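# Stack the N1 well plate onto the plate in N2

## Task

Pick up the 96-well plate sitting in plate nest N1 and set it onto the plate already in plate nest N2. It must be fully seated on that plate, with its A1 well directly above the lower plate's A1 well. The lower plate must remain lying flat in N2. The stack must stay correct on its own, not because the gripper is holding it. At the end, open the gripper and pull the hand away.

## Robot and tools

Robot and cameras: a single arm with six revolute joints (waist, shoulder, elbow, wrist pitch, wrist yaw, wrist roll) and a two-finger parallel gripper. Images come from cam_head_left, cam_head_right and cam_wrist, each 504x504 pixels, in that order.

Scene layout: each plate's A1 well is at its cut-off corner. Looking out from the arm's base, N1 is the left nest and N2 the other. Something may occasionally tug a held part or nudge a loose one.

Frames: the scene frame has its origin on the table top directly under the arm base, +z up, and +y to the left when facing along +x. The base may be slightly tilted. Results report end_effector_position (metres) and end_effector_quat_wxyz in this frame. The printed position can be off, more so at long reach. The gripper frame has the fingers pointing along +z, and the fingers close and open along y. The reported point lies midway between the finger pads, roughly 1 cm back from the tips.

execute_actions(actions): actions is a list of actions, run in order. Each action is a table of up to 15 rows, one row per control step at 30 Hz. If a table has fewer than 15 rows, its last row repeats until 15 steps are done. Each row has 7 numbers, each in [-1, 1]: dx, dy, dz, rx, ry, rz, opening. The first six are an offset in the gripper's own axes, measured from the gripper pose sensed when that action begins (for the first action in a call, the last pose a result showed). Every row in a table is measured from that same start, not from the row before. Scale: 1.0 equals 0.6 m for dx, dy, dz, or 180 degrees for rotation; rx, ry, rz form a single rotation vector. opening is absolute, not an offset: +1 is fully open (0.094 m), -1 closed. An empty list just returns the current state and images.

move(target, speed, blocking): target is one 7-number row laid out as above, an offset in gripper axes from the pose in the latest result that shows one, plus an absolute opening, which is sent when the move starts. The gripper follows a straight path, 0.5 to 10 s long; a path needing more than 10 s is cut off short of the target. Rotation goes the shorter way. speed is the path's top speed in m/s, 0.002 to 0.5 (default 0.25); rotation is capped at twice that value in rad/s. The path ignores obstacles, the gripper lags and can drift off it, and actual speed can exceed the setting, mostly with the arm stretched out. Faster contact hits harder, and aiming further beyond a contact presses harder. The move finishes when the path ends and arm and fingers settle, or 5 s after the path end. The result adds a move: line giving the ending (done means settled near target; others include off_target, moving, held, fault) and which limits acted, plus the distance left to target. limits=paced means the sent pose was clipped; limits=held means a check blocked some steps, after which the arm may suddenly go much faster than speed. An ending of held means the final step was blocked. With blocking=false the call returns after 0.5 s while motion continues; check with wait(0), and until a result shows the move ended, further moves and execute_actions are refused, so call wait or stop first.

wait(seconds): 0 to 10; the arm keeps its last command and a running move continues; returns early if that move ends. stop(): brakes a running move; braking needs distance, more at speed, and the fingers keep moving. zoom_image(camera, region): region is [x0, y0, x1, y1] in pixels of that camera's last full image, origin top-left, at most 504 by 504. finished_scene(scene): pass the current scene number; it cannot be undone and reports success. Replying without any tool call ends everything.

Motion limits: each step the commanded pose is clipped to within 70 mm and 16 degrees of the measured pose; position wins over orientation when both cannot be met. After an action the arm goes only as far as the last clipped pose, so large offsets need several actions. Joint friction can leave the gripper up to about 31 mm from the command, and smaller commands may not move it at all. Since offsets start from the measured pose, repeating a small offset against something rigid adds no force, but against something yielding it keeps pushing further. Hand target shows the pose the controller is currently driving toward. A pose unreachable line means the clearance check (which treats the mount under the base as arm) altered or blocked the command. The elbow stops just before fully straight.

Joint lines list waist, shoulder, elbow, wrist pitch, wrist yaw, wrist roll (rad, rad/s), then finger pad gap (m, m/s). Ranges: waist -2.618 to 3.054, shoulder 0.000 to 3.142, elbow 0.000 to 3.142, wrist pitch -1.571 to 1.571, wrist yaw -1.571 to 1.571, wrist roll -2.094 to 2.094. Torques use the same order without the gripper; they are nonzero even in free air, carry fixed per-joint offset and scale plus noise, and friction can mask or mimic load.

Gripping: grip_measured is the measured opening on the command scale, possibly biased by up to about 1 mm for the whole scene. To hold something, keep commanding roughly 0.03 below grip_measured for a firm grip, less for a lighter one. Pad force tops out near 50 to 62 N (lower on some grippers and for parts under about 2 mm thick), with a brief spike on first contact.

Heat: holding loads warms motors. MOTOR HOT appears from 75 °C; at 90 °C the arm halts for 10 s (then rechecked after 5 minutes); at 100 °C the motors and gripper let go and the arm drops. These are reported as OVER-TEMPERATURE FAULT.

Avoid: dropping the plate, slamming or pressing hard, tilting or dislodging the lower plate, and pushing anything off the table, which ends the scene.

Each tool is called after "Emit:" in YAML: its name, and indented under it one key for each argument.

## Session

Emit:
execute_actions:
  actions: []

Scene clock: 0.00 s.
end_effector_position=(+0.3567, +0.0941, +0.1064) grip_measured=+1.000 end_effector_quat_wxyz=(+0.311, +0.482, +0.768, +0.284)
Joint positions: [0.283 1.068 0.24  0.6   0.379 1.219 0.094]
Joint velocities: [ 0.012 -0.002  0.007 -0.022 -0.022 -0.007  0.   ]
Joint torques (N m, as the arm reports them, + toward a larger angle): no reading
Motor temperatures (°C, as the motors report them): [23 22 23 21 24 23]
Hand target: +0.357, +0.094, +0.106; +0.311, +0.482, +0.768, +0.284

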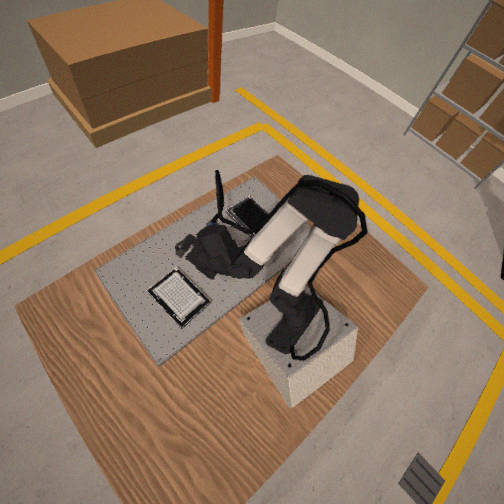

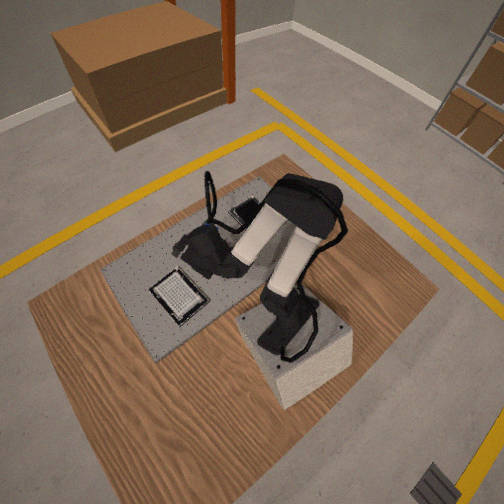

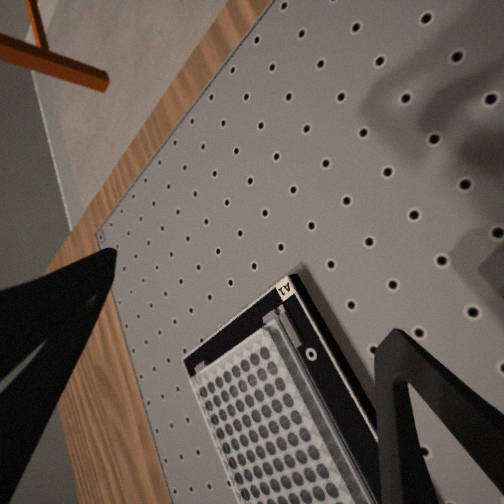

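Emit:
zoom_image:
  camera: "cam_head_left"
  region: [90, 150, 330, 370]

Region (90, 150, 330, 370) of cam_head_left's 504x504 image, scaled by 2.100, with more detail than that image has; it fills the top 462 rows of this view, and the rest is white.

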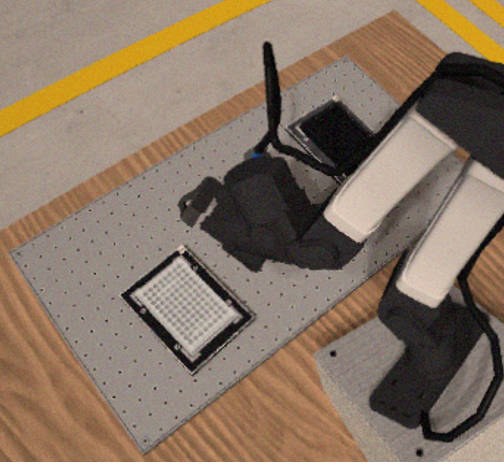

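Emit:
move:
  target: [0.151,0.147,-0.123,0.196,0.215,-0.333,1]

Emit:
zoom_image:
  camera: "cam_head_left"
  region: [90, 150, 330, 370]

Scene clock: 16.87 s.
end_effector_position=(+0.3157, +0.1977, +0.1964) grip_measured=+1.000 end_effector_quat_wxyz=(-0.003, +0.011, +1.000, -0.003)
Joint positions: [ 0.736  1.534  1.484 -1.28   0.452  0.913  0.094]
Joint velocities: [-0.007 -0.017  0.002  0.037 -0.051 -0.066  0.   ]
Joint torques (N m, as the arm reports them, + toward a larger angle): [ 3.55 -7.41  8.58  0.22  0.19 -0.06]
Motor temperatures (°C, as the motors report them): [23 23 24 25 24 23]
Hand target: +0.318, +0.200, +0.200; +0.001, +0.002, +1.000, -0.004
Off the commanded pose: 0.007 m, 1 deg.
move: done

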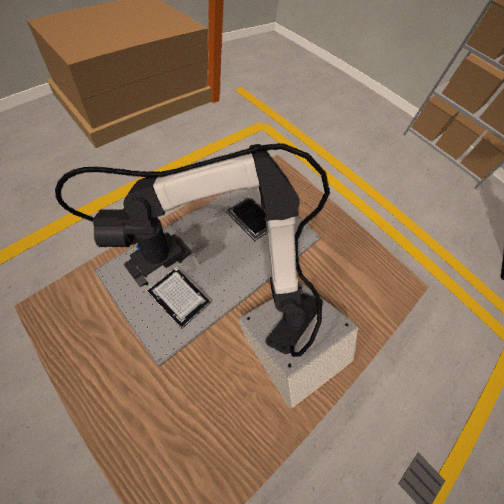

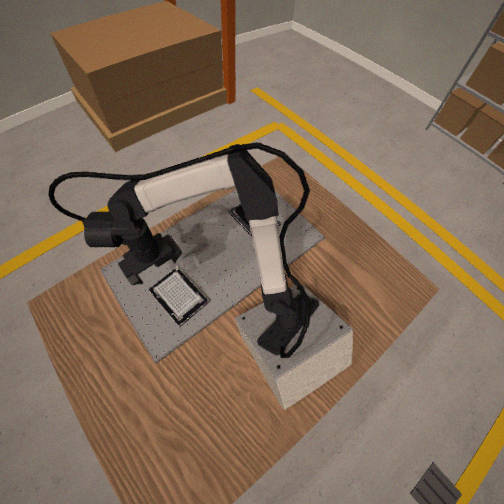

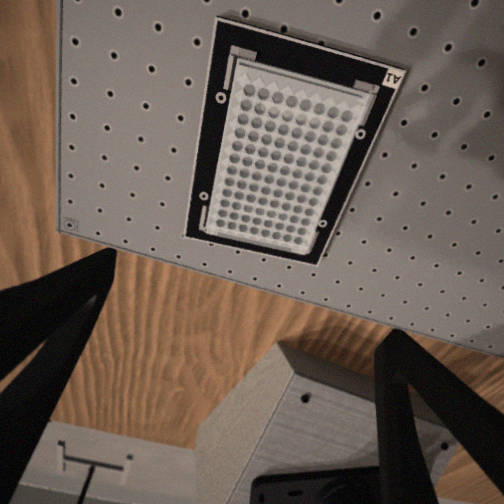

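Region (90, 150, 330, 370) of cam_head_left's 504x504 image, scaled by 2.100, with more detail than that image has; it fills the top 462 rows of this view, and the rest is white.

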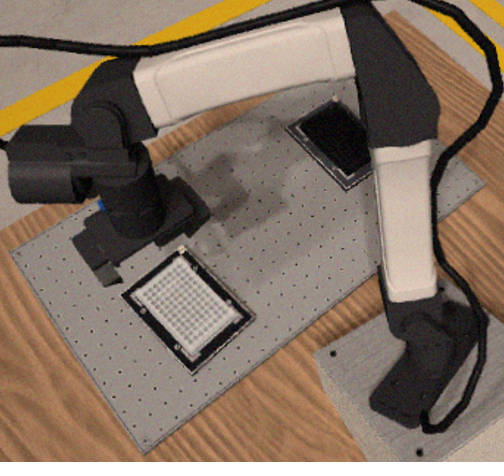

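Emit:
move:
  target: [0,0,0.18,0,0,0,1]

Scene clock: 21.53 s.
end_effector_position=(+0.3161, +0.1971, +0.0914) grip_measured=+1.000 end_effector_quat_wxyz=(-0.002, +0.013, +1.000, -0.008)
Joint positions: [ 0.585  1.621  1.202 -0.851  0.42   0.759  0.094]
Joint velocities: [-0.007 -0.012 -0.012  0.022  0.007 -0.007  0.   ]
Joint torques (N m, as the arm reports them, + toward a larger angle): [ 2.45 -9.15  4.95  0.51 -0.04  0.  ]
Motor temperatures (°C, as the motors report them): [24 24 25 24 24 23]
Hand target: +0.315, +0.198, +0.088; -0.003, +0.011, +1.000, -0.003
Off the commanded pose: 0.003 m, 1 deg.
move: done

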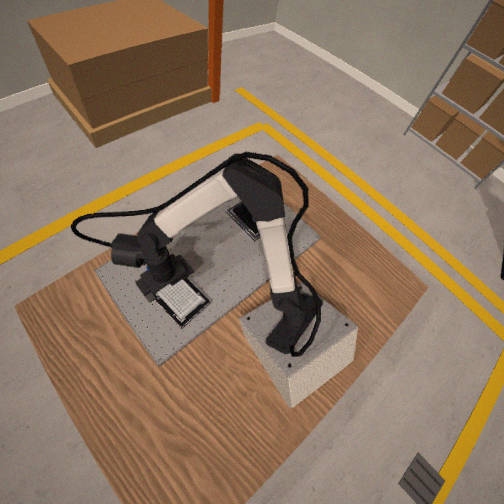

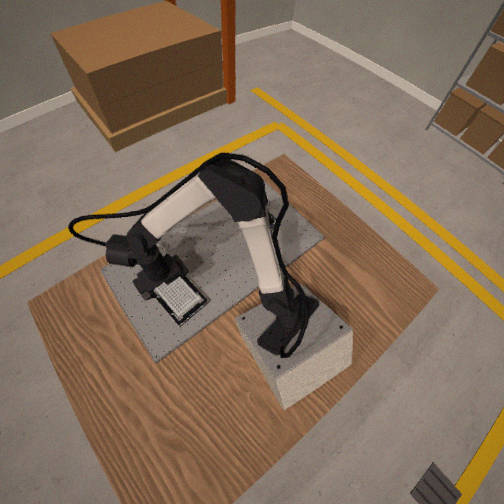

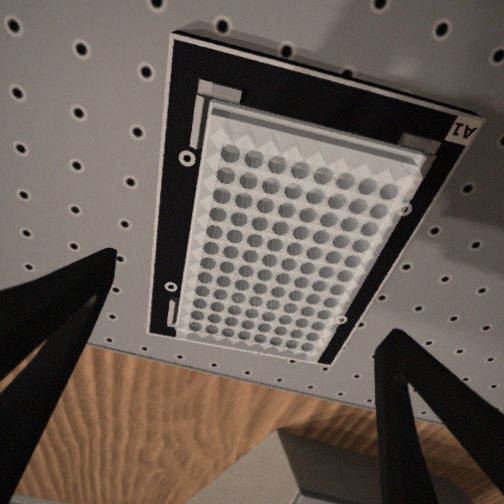

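Emit:
zoom_image:
  camera: "cam_wrist"
  region: [140, 250, 380, 380]

Emit:
zoom_image:
  camera: "cam_wrist"
  region: [180, 70, 480, 220]

Emit:
move:
  target: [0,-0.015,0.05,0,0,0,1]
  speed: 0.1

Region (140, 250, 380, 380) of cam_wrist's 504x504 image, scaled by 2.100, with more detail than that image has; it fills the top 273 rows of this view, and the rest is white.

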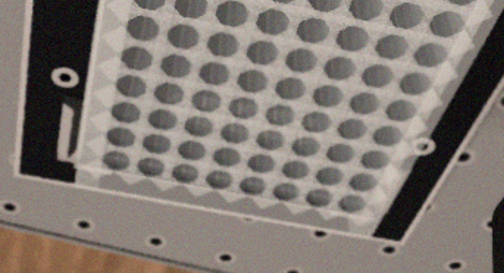

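Region (180, 70, 480, 220) of cam_wrist's 504x504 image, scaled by 1.680, with more detail than that image has.

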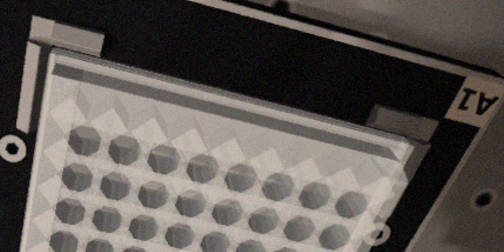

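Scene clock: 29.10 s.
end_effector_position=(+0.3189, +0.1876, +0.0672) grip_measured=+1.000 end_effector_quat_wxyz=(+0.002, +0.016, +1.000, -0.010)
Joint positions: [ 0.532  1.638  1.137 -0.744  0.412  0.709  0.094]
Joint velocities: [ 0.002 -0.012 -0.007  0.037 -0.022 -0.095  0.   ]
Joint torques (N m, as the arm reports them, + toward a larger angle): [ 2.4  -8.67  4.51  0.57 -0.04 -0.04]
Motor temperatures (°C, as the motors report them): [24 26 25 24 24 23]
Hand target: +0.316, +0.188, +0.062; -0.002, +0.013, +1.000, -0.008
Off the commanded pose: 0.006 m, 1 deg.
move: done

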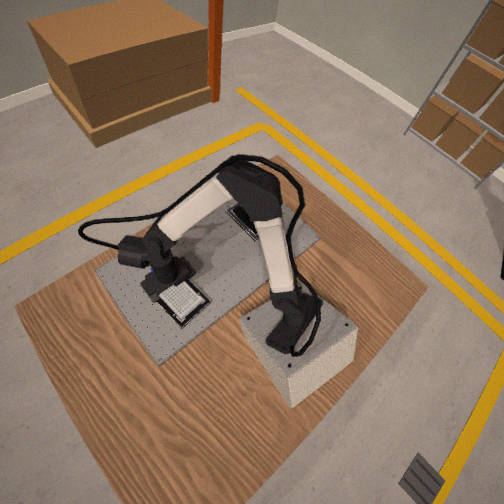

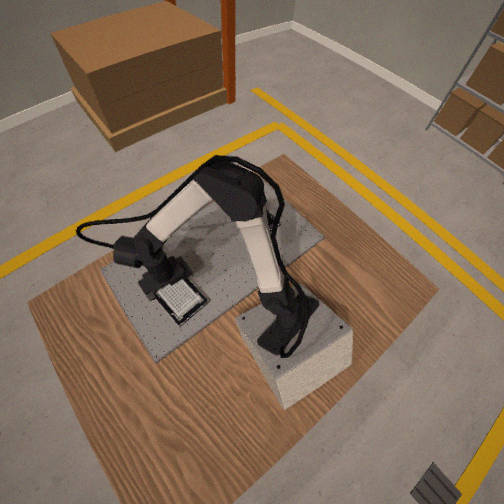

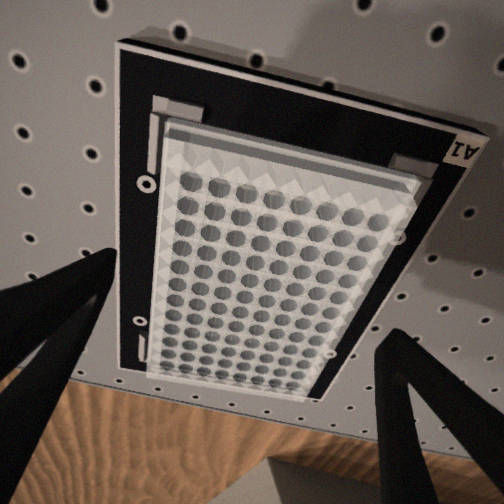

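Emit:
move:
  target: [0.05,0,0.02,0.008,0,0,1]
  speed: 0.1

Emit:
zoom_image:
  camera: "cam_wrist"
  region: [100, 280, 360, 420]

Emit:
zoom_image:
  camera: "cam_wrist"
  region: [350, 50, 504, 200]

Emit:
zoom_image:
  camera: "cam_head_left"
  region: [140, 260, 220, 335]

Scene clock: 37.57 s.
end_effector_position=(+0.2898, +0.1870, +0.0555) grip_measured=+1.000 end_effector_quat_wxyz=(-0.007, +0.012, +1.000, -0.023)
Joint positions: [ 0.576  1.638  1.045 -0.704  0.433  0.762  0.094]
Joint velocities: [-0.007  0.002  0.002 -0.051  0.051  0.007  0.   ]
Joint torques (N m, as the arm reports them, + toward a larger angle): [ 3.54 -9.04  4.12  0.5   0.22  0.1 ]
Motor temperatures (°C, as the motors report them): [24 27 25 23 24 23]
Hand target: +0.289, +0.188, +0.055; +0.002, +0.016, +1.000, -0.023
Off the commanded pose: 0.002 m, 1 deg.
move: done

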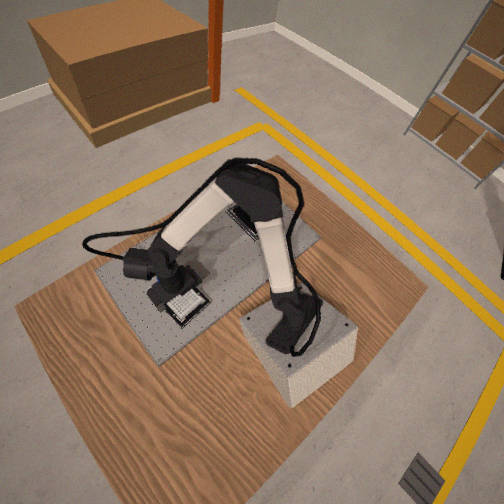

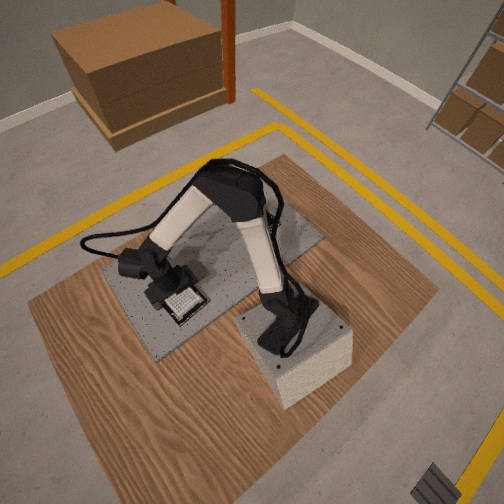

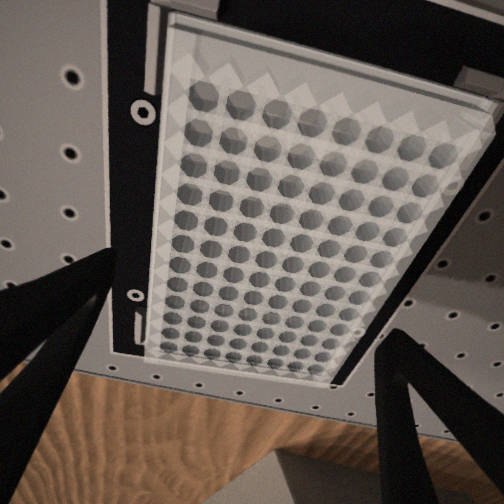

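Region (100, 280, 360, 420) of cam_wrist's 504x504 image, scaled by 1.938, with more detail than that image has; it fills the top 271 rows of this view, and the rest is white.

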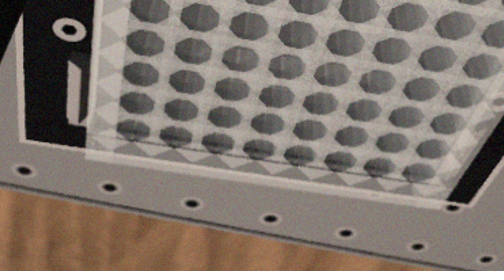

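Region (350, 50, 504, 200) of cam_wrist's 504x504 image, scaled by 3.273, with more detail than that image has; it fills the top 491 rows of this view, and the rest is white.

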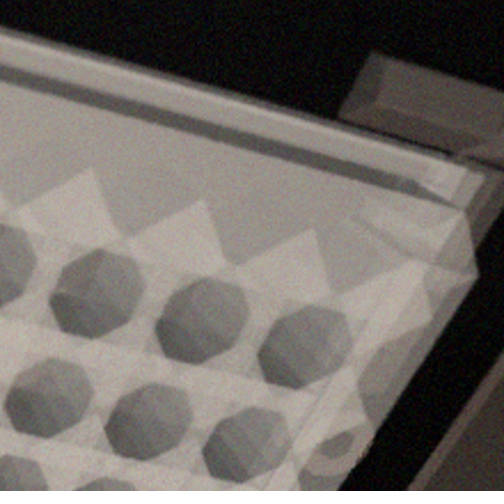

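Region (140, 260, 220, 335) of cam_head_left's 504x504 image, scaled by 6.300, with more detail than that image has; it fills the top 472 rows of this view, and the rest is white.

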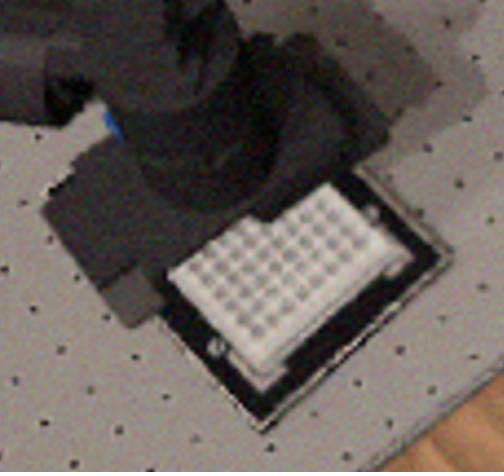

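Emit:
move:
  target: [-0.03,-0.52,-0.06,-0.015,0,0,1]

Scene clock: 43.77 s.
end_effector_position=(+0.2994, -0.1223, +0.1023) grip_measured=+1.000 end_effector_quat_wxyz=(-0.010, +0.015, +1.000, -0.004)
Joint positions: [-0.708  1.219  0.954 -0.833 -0.149 -0.431  0.094]
Joint velocities: [-0.007 -0.012  0.002 -0.066 -0.007  0.007  0.   ]
Joint torques (N m, as the arm reports them, + toward a larger angle): [-0.98 -6.64  8.65  0.17 -0.1  -0.08]
Motor temperatures (°C, as the motors report them): [24 28 25 23 24 23]
Hand target: +0.304, -0.124, +0.105; -0.007, +0.013, +1.000, +0.001
Off the commanded pose: 0.004 m, 1 deg.
move: done

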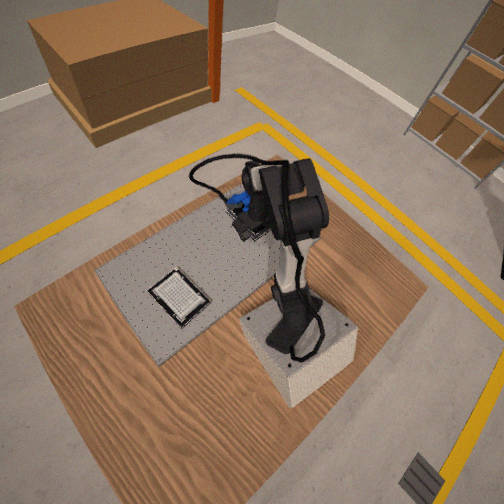

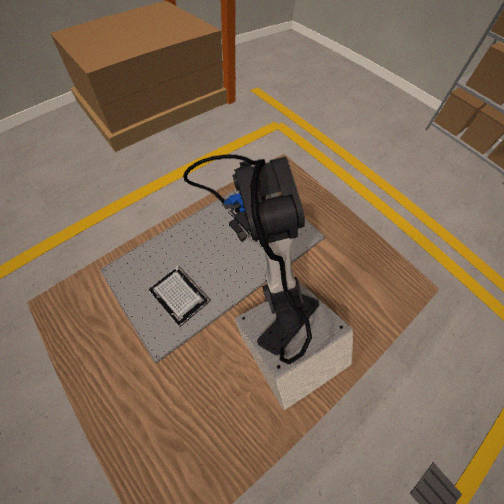

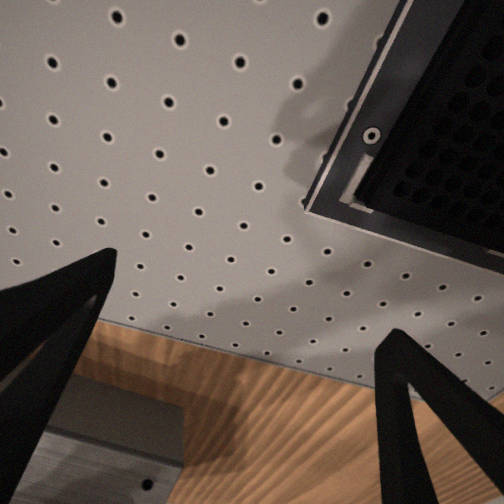

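Emit:
move:
  target: [-0.125,-0.13,0.03,0,0.006,0,1]

Emit:
zoom_image:
  camera: "cam_wrist"
  region: [130, 30, 504, 380]

Scene clock: 51.80 s.
end_effector_position=(+0.3688, -0.1996, +0.0795) grip_measured=+1.000 end_effector_quat_wxyz=(-0.024, +0.017, +1.000, -0.007)
Joint positions: [-0.807  1.626  1.389 -0.897 -0.173 -0.519  0.094]
Joint velocities: [ 0.007 -0.007 -0.007 -0.007  0.007 -0.022  0.   ]
Joint torques (N m, as the arm reports them, + toward a larger angle): [ -1.61 -10.83   8.53   0.19  -0.16  -0.07]
Motor temperatures (°C, as the motors report them): [24 28 26 23 24 23]
Hand target: +0.372, -0.202, +0.083; -0.019, +0.015, +1.000, -0.004
Off the commanded pose: 0.006 m, 1 deg.
move: done

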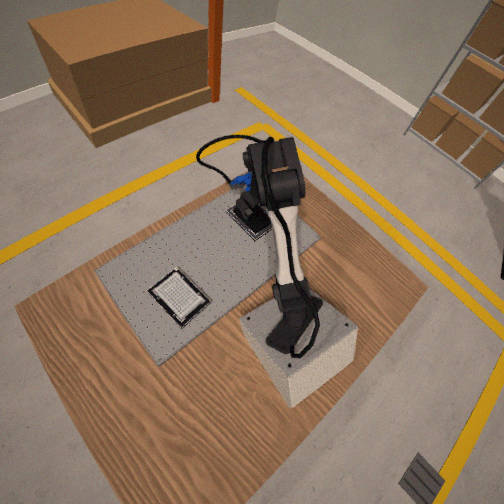

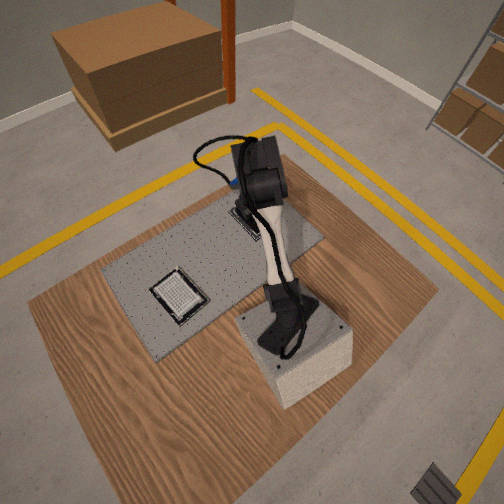

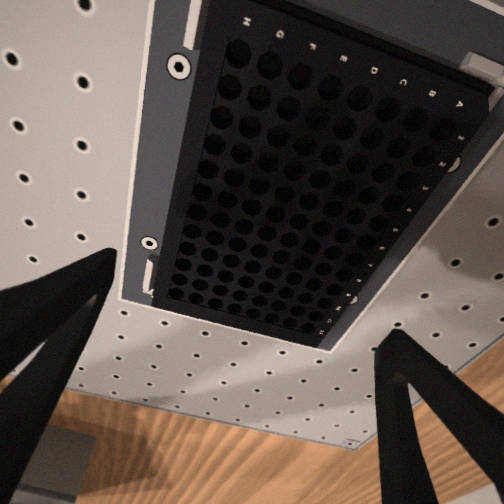

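Region (130, 30, 504, 380) of cam_wrist's 504x504 image, scaled by 1.348, with more detail than that image has; it fills the top 472 rows of this view, and the rest is white.

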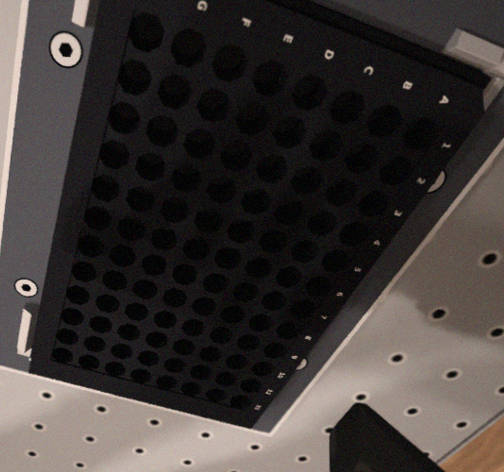

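Emit:
move:
  target: [0.135,0.643,0.03,-0.005,-0.017,-0.011,1]

Emit:
move:
  target: [0,0,0.03,0,0,0,1]
  speed: 0.05

Scene clock: 63.30 s.
end_effector_position=(+0.2883, +0.1840, +0.0577) grip_measured=+1.000 end_effector_quat_wxyz=(-0.006, -0.007, +1.000, +0.000)
Joint positions: [ 0.557  1.59   1.    -0.664  0.394  0.688  0.094]
Joint velocities: [ 0.002 -0.007  0.002 -0.051 -0.037 -0.051  0.   ]
Joint torques (N m, as the arm reports them, + toward a larger angle): [ 3.09 -7.58  7.41  0.39  0.22  0.1 ]
Motor temperatures (°C, as the motors report them): [24 31 28 22 24 23]
Hand target: +0.296, +0.189, +0.060; +0.004, -0.000, +1.000, +0.001
Off the commanded pose: 0.013 m, 1 deg.
move: off_target

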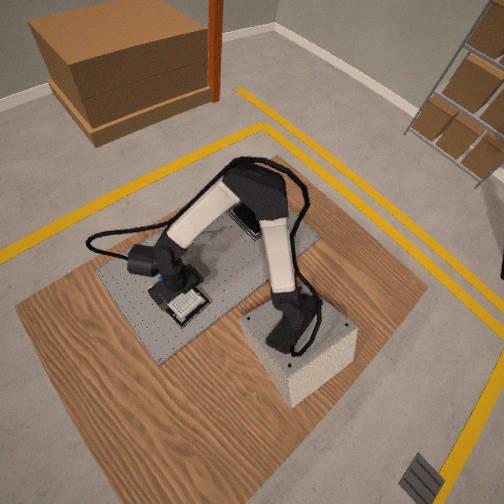

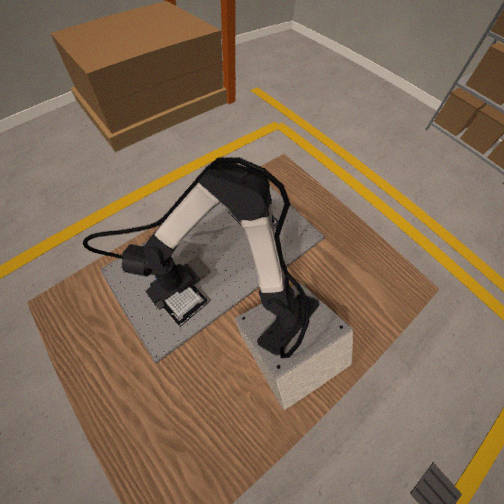

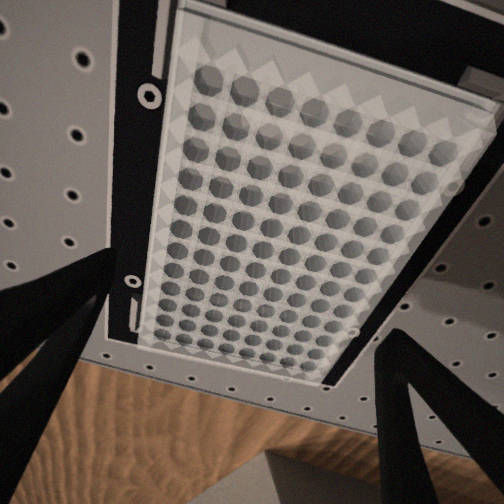

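Scene clock: 64.17 s.
end_effector_position=(+0.2948, +0.1868, +0.0473) grip_measured=+1.000 end_effector_quat_wxyz=(+0.001, -0.002, +1.000, +0.002)
Joint positions: [ 0.54   1.622  1.    -0.611  0.394  0.675  0.094]
Joint velocities: [ 0.007 -0.002  0.002 -0.007  0.007 -0.051  0.   ]
Joint torques (N m, as the arm reports them, + toward a larger angle): [ 2.23 -7.95  3.26  0.56  0.   -0.12]
Motor temperatures (°C, as the motors report them): [24 31 27 23 24 23]
Hand target: +0.288, +0.184, +0.040; -0.007, -0.007, +1.000, -0.000
Off the commanded pose: 0.010 m, 1 deg.
move: done

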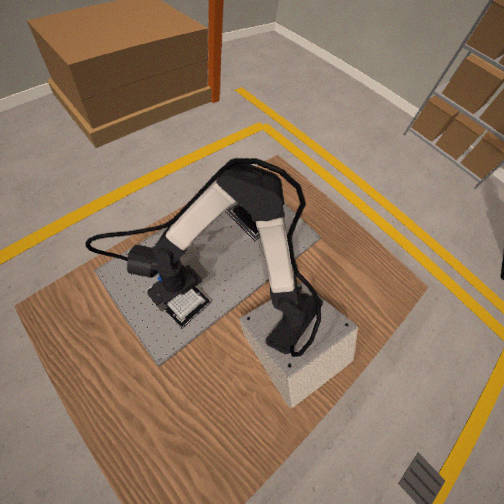

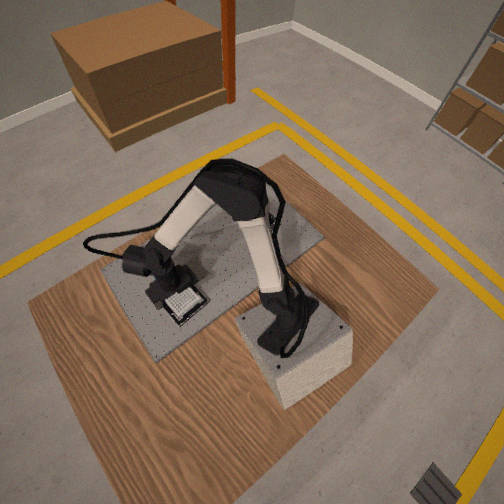

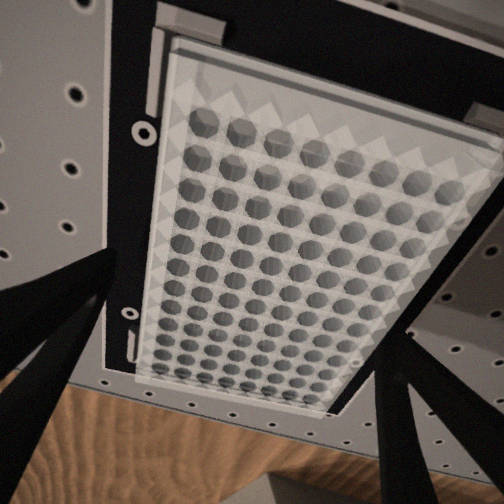

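Need ~6 mm toward -y.

Emit:
move:
  target: [0.015,-0.014,0.02,0,0,0,1]
  speed: 0.04

Scene clock: 67.67 s.
end_effector_position=(+0.2856, +0.1791, +0.0367) grip_measured=+1.000 end_effector_quat_wxyz=(-0.003, -0.002, +1.000, -0.003)
Joint positions: [ 0.527  1.622  0.947 -0.566  0.394  0.667  0.094]
Joint velocities: [ 0.012  0.002  0.002  0.066 -0.051 -0.007  0.   ]
Joint torques (N m, as the arm reports them, + toward a larger angle): [ 2.14 -9.05  3.71  0.5   0.02 -0.06]
Motor temperatures (°C, as the motors report them): [24 31 27 23 24 23]
Hand target: +0.286, +0.178, +0.035; +0.001, -0.002, +1.000, +0.002
Off the commanded pose: 0.002 m, 1 deg.
move: done

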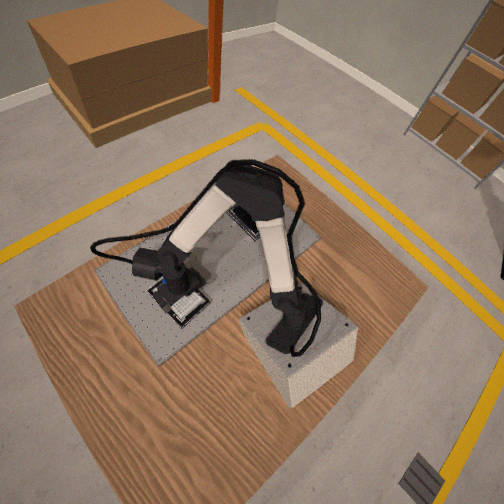

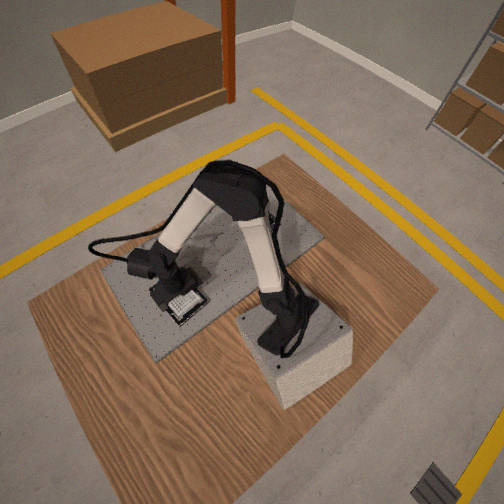

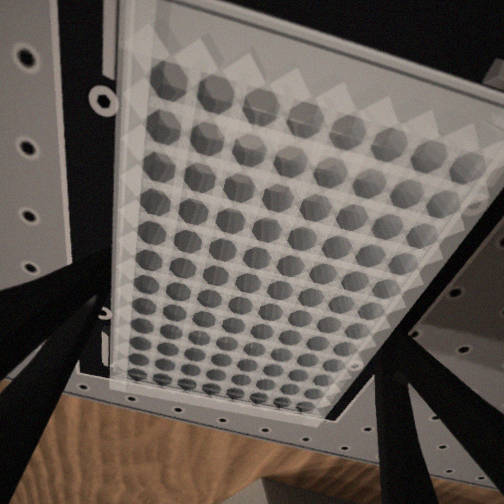

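Emit:
move:
  target: [0,0,0.012,0,0,0,1]
  speed: 0.02

Emit:
move:
  target: [0,0,0,0,0,0,0.72]

Emit:
zoom_image:
  camera: "cam_head_left"
  region: [140, 260, 220, 335]

Scene clock: 73.70 s.
end_effector_position=(+0.2874, +0.1805, +0.0367) grip_measured=+1.000 end_effector_quat_wxyz=(+0.001, -0.001, +1.000, -0.001)
Joint positions: [ 0.527  1.622  0.947 -0.556  0.394  0.666  0.094]
Joint velocities: [ 0.012  0.022 -0.007 -0.037 -0.051  0.022  0.   ]
Joint torques (N m, as the arm reports them, + toward a larger angle): [ 1.96 -7.14  4.39  0.59  0.05 -0.06]
Motor temperatures (°C, as the motors report them): [24 31 27 23 24 23]
Hand target: +0.286, +0.179, +0.030; -0.003, -0.002, +1.000, -0.003
Off the commanded pose: 0.008 m, 1 deg.
move: done

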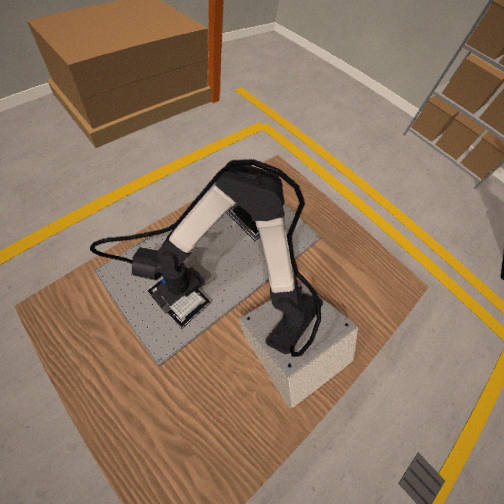

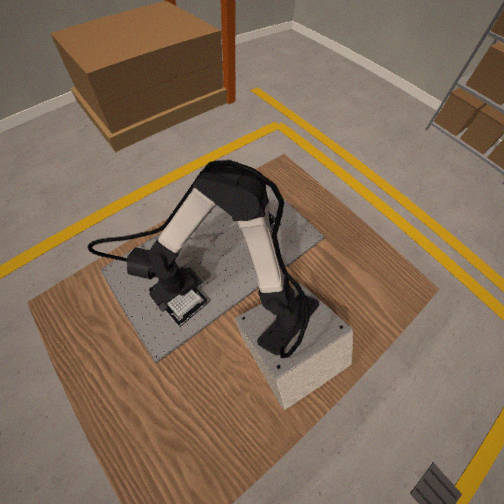

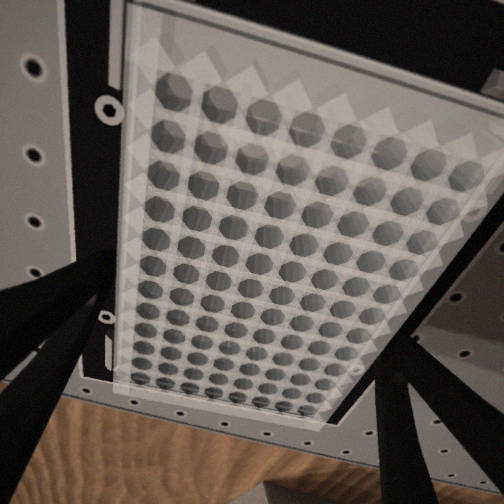

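Scene clock: 74.20 s.
end_effector_position=(+0.2874, +0.1821, +0.0368) grip_measured=+0.753 end_effector_quat_wxyz=(+0.000, -0.001, +1.000, +0.003)
Joint positions: [ 0.528  1.622  0.947 -0.552  0.389  0.666  0.082]
Joint velocities: [-0.012  0.002 -0.007  0.022 -0.007 -0.037 -0.   ]
Joint torques (N m, as the arm reports them, + toward a larger angle): [ 2.62 -8.47  5.08  0.35  0.13  0.01]
Motor temperatures (°C, as the motors report them): [24 31 27 23 24 23]
Hand target: +0.287, +0.181, +0.037; +0.001, -0.001, +1.000, -0.001
Off the commanded pose: 0.002 m, 0 deg.
move: done

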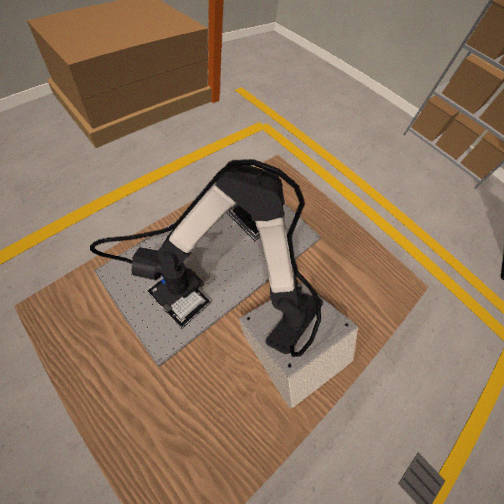

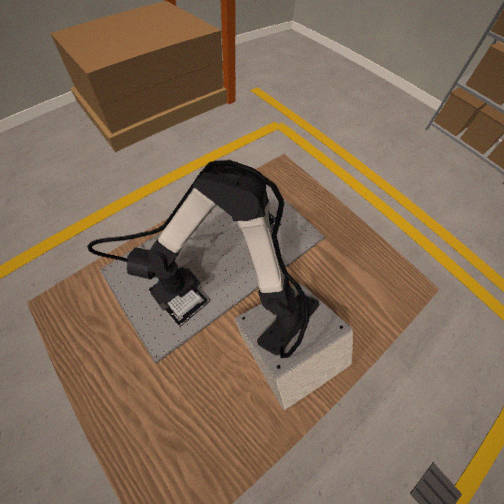

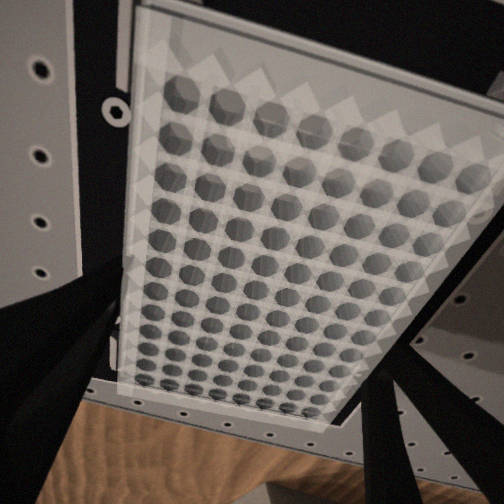

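Region (140, 260, 220, 335) of cam_head_left's 504x504 image, scaled by 6.300, with more detail than that image has; it fills the top 472 rows of this view, and the rest is white.

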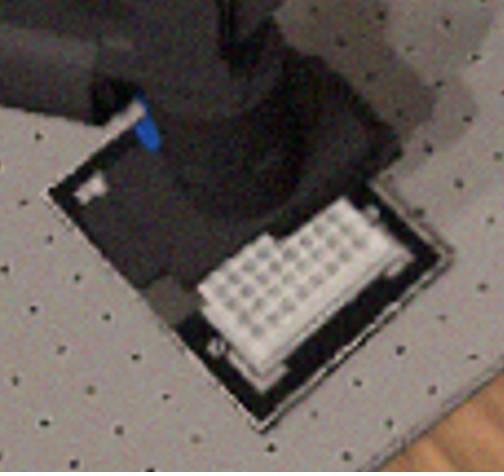

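Gripped on the body. Lift.

Emit:
move:
  target: [0,0,-0.045,0,0,0,0.72]
  speed: 0.05

Emit:
move:
  target: [-0.14,-0.645,-0.06,0,0,0.025,0.72]
  speed: 0.2

Scene clock: 78.70 s.
end_effector_position=(+0.2792, +0.1783, +0.0533) grip_measured=+0.753 end_effector_quat_wxyz=(-0.012, -0.006, +1.000, -0.003)
Joint positions: [ 0.553  1.578  0.959 -0.648  0.389  0.691  0.082]
Joint velocities: [-0.002 -0.017 -0.012 -0.051 -0.066  0.007 -0.001]
Joint torques (N m, as the arm reports them, + toward a larger angle): [ 3.39 -9.76  7.29  0.21  0.17  0.07]
Motor temperatures (°C, as the motors report them): [24 32 27 23 24 23]
Hand target: +0.287, +0.182, +0.064; +0.000, -0.001, +1.000, +0.003
Off the commanded pose: 0.014 m, 2 deg.
move: off_target

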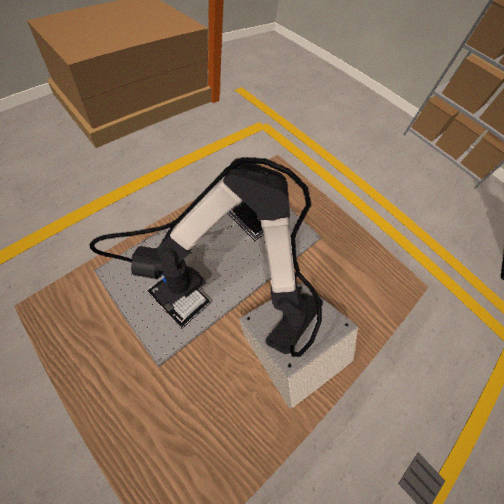

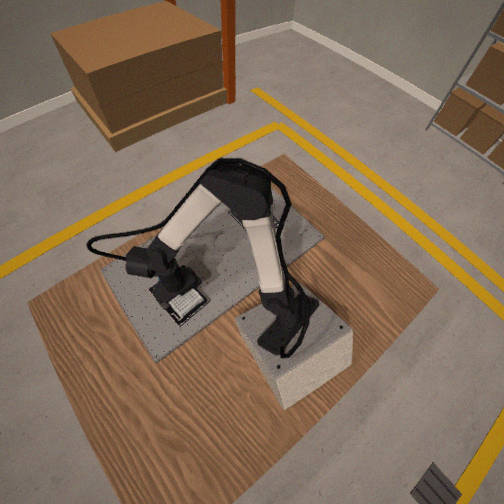

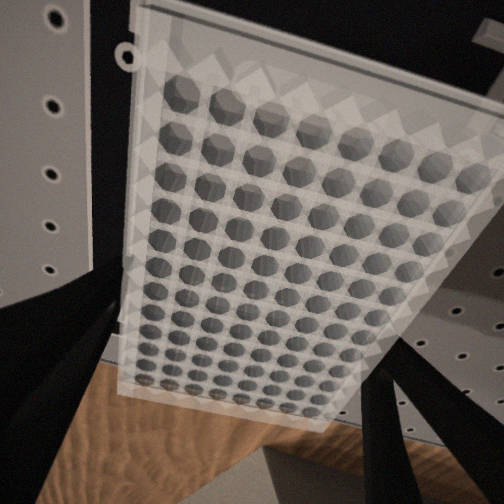

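Scene clock: 81.33 s.
end_effector_position=(+0.3690, -0.2063, +0.0856) grip_measured=+0.753 end_effector_quat_wxyz=(-0.017, +0.037, +0.999, -0.007)
Joint positions: [-0.832  1.622  1.403 -0.907 -0.192 -0.5    0.082]
Joint velocities: [-0.007 -0.002  0.007 -0.022 -0.007 -0.037  0.001]
Joint torques (N m, as the arm reports them, + toward a larger angle): [ -1.42 -10.64   8.61   0.2   -0.11  -0.02]
Motor temperatures (°C, as the motors report them): [24 32 27 22 24 23]
Hand target: +0.373, -0.207, +0.089; -0.013, +0.033, +0.999, -0.002
Off the commanded pose: 0.004 m, 1 deg.
move: done

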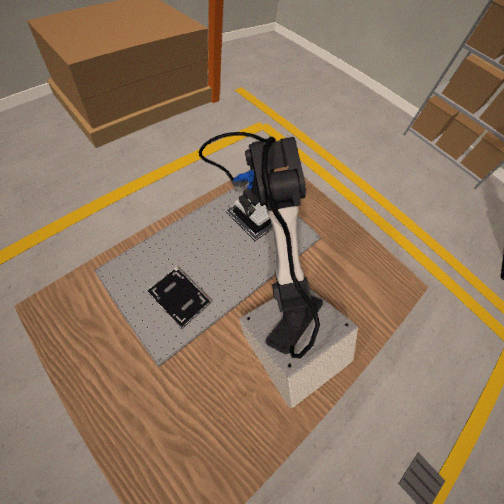

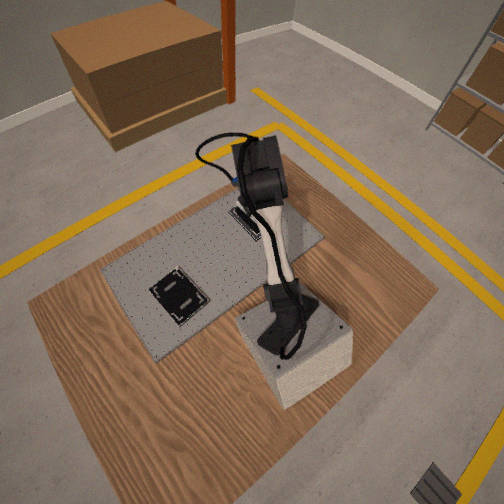

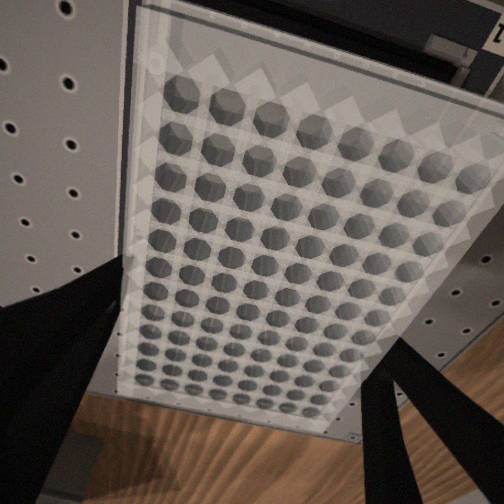

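Emit:
move:
  target: [0,0.003,0.03,-0.006,-0.014,0,0.72]
  speed: 0.03

Emit:
zoom_image:
  camera: "cam_head_left"
  region: [215, 180, 285, 250]

Scene clock: 87.13 s.
end_effector_position=(+0.3699, -0.2051, +0.0724) grip_measured=+0.753 end_effector_quat_wxyz=(+0.002, +0.033, +0.999, -0.004)
Joint positions: [-0.832  1.622  1.344 -0.819 -0.217 -0.501  0.082]
Joint velocities: [-0.022 -0.007  0.002 -0.066 -0.022 -0.007 -0.001]
Joint torques (N m, as the arm reports them, + toward a larger angle): [ -1.45 -10.72   5.09   0.6   -0.16   0.05]
Motor temperatures (°C, as the motors report them): [24 33 28 22 24 23]
Hand target: +0.369, -0.205, +0.068; +0.005, +0.037, +0.999, +0.002
Off the commanded pose: 0.005 m, 1 deg.
move: done

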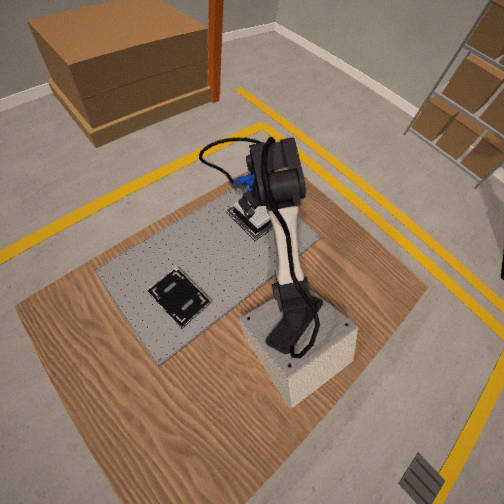

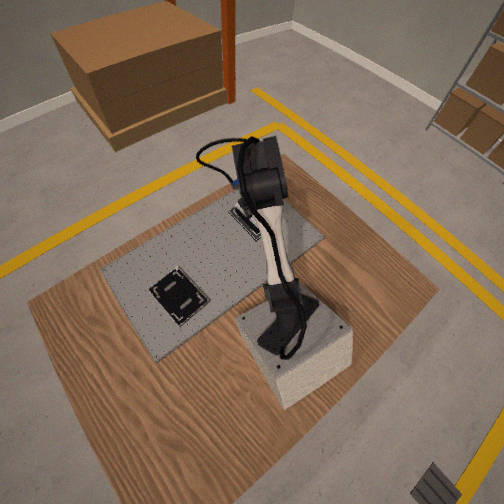

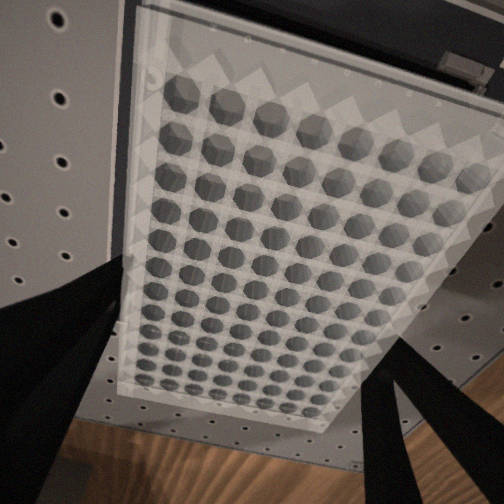

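Region (215, 180, 285, 250) of cam_head_left's 504x504 image, scaled by 7.200, with more detail than that image has.

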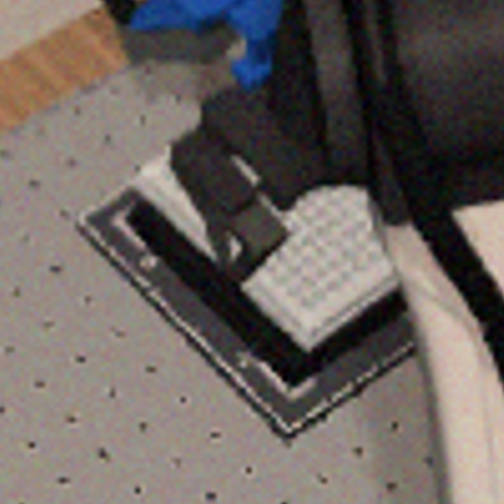

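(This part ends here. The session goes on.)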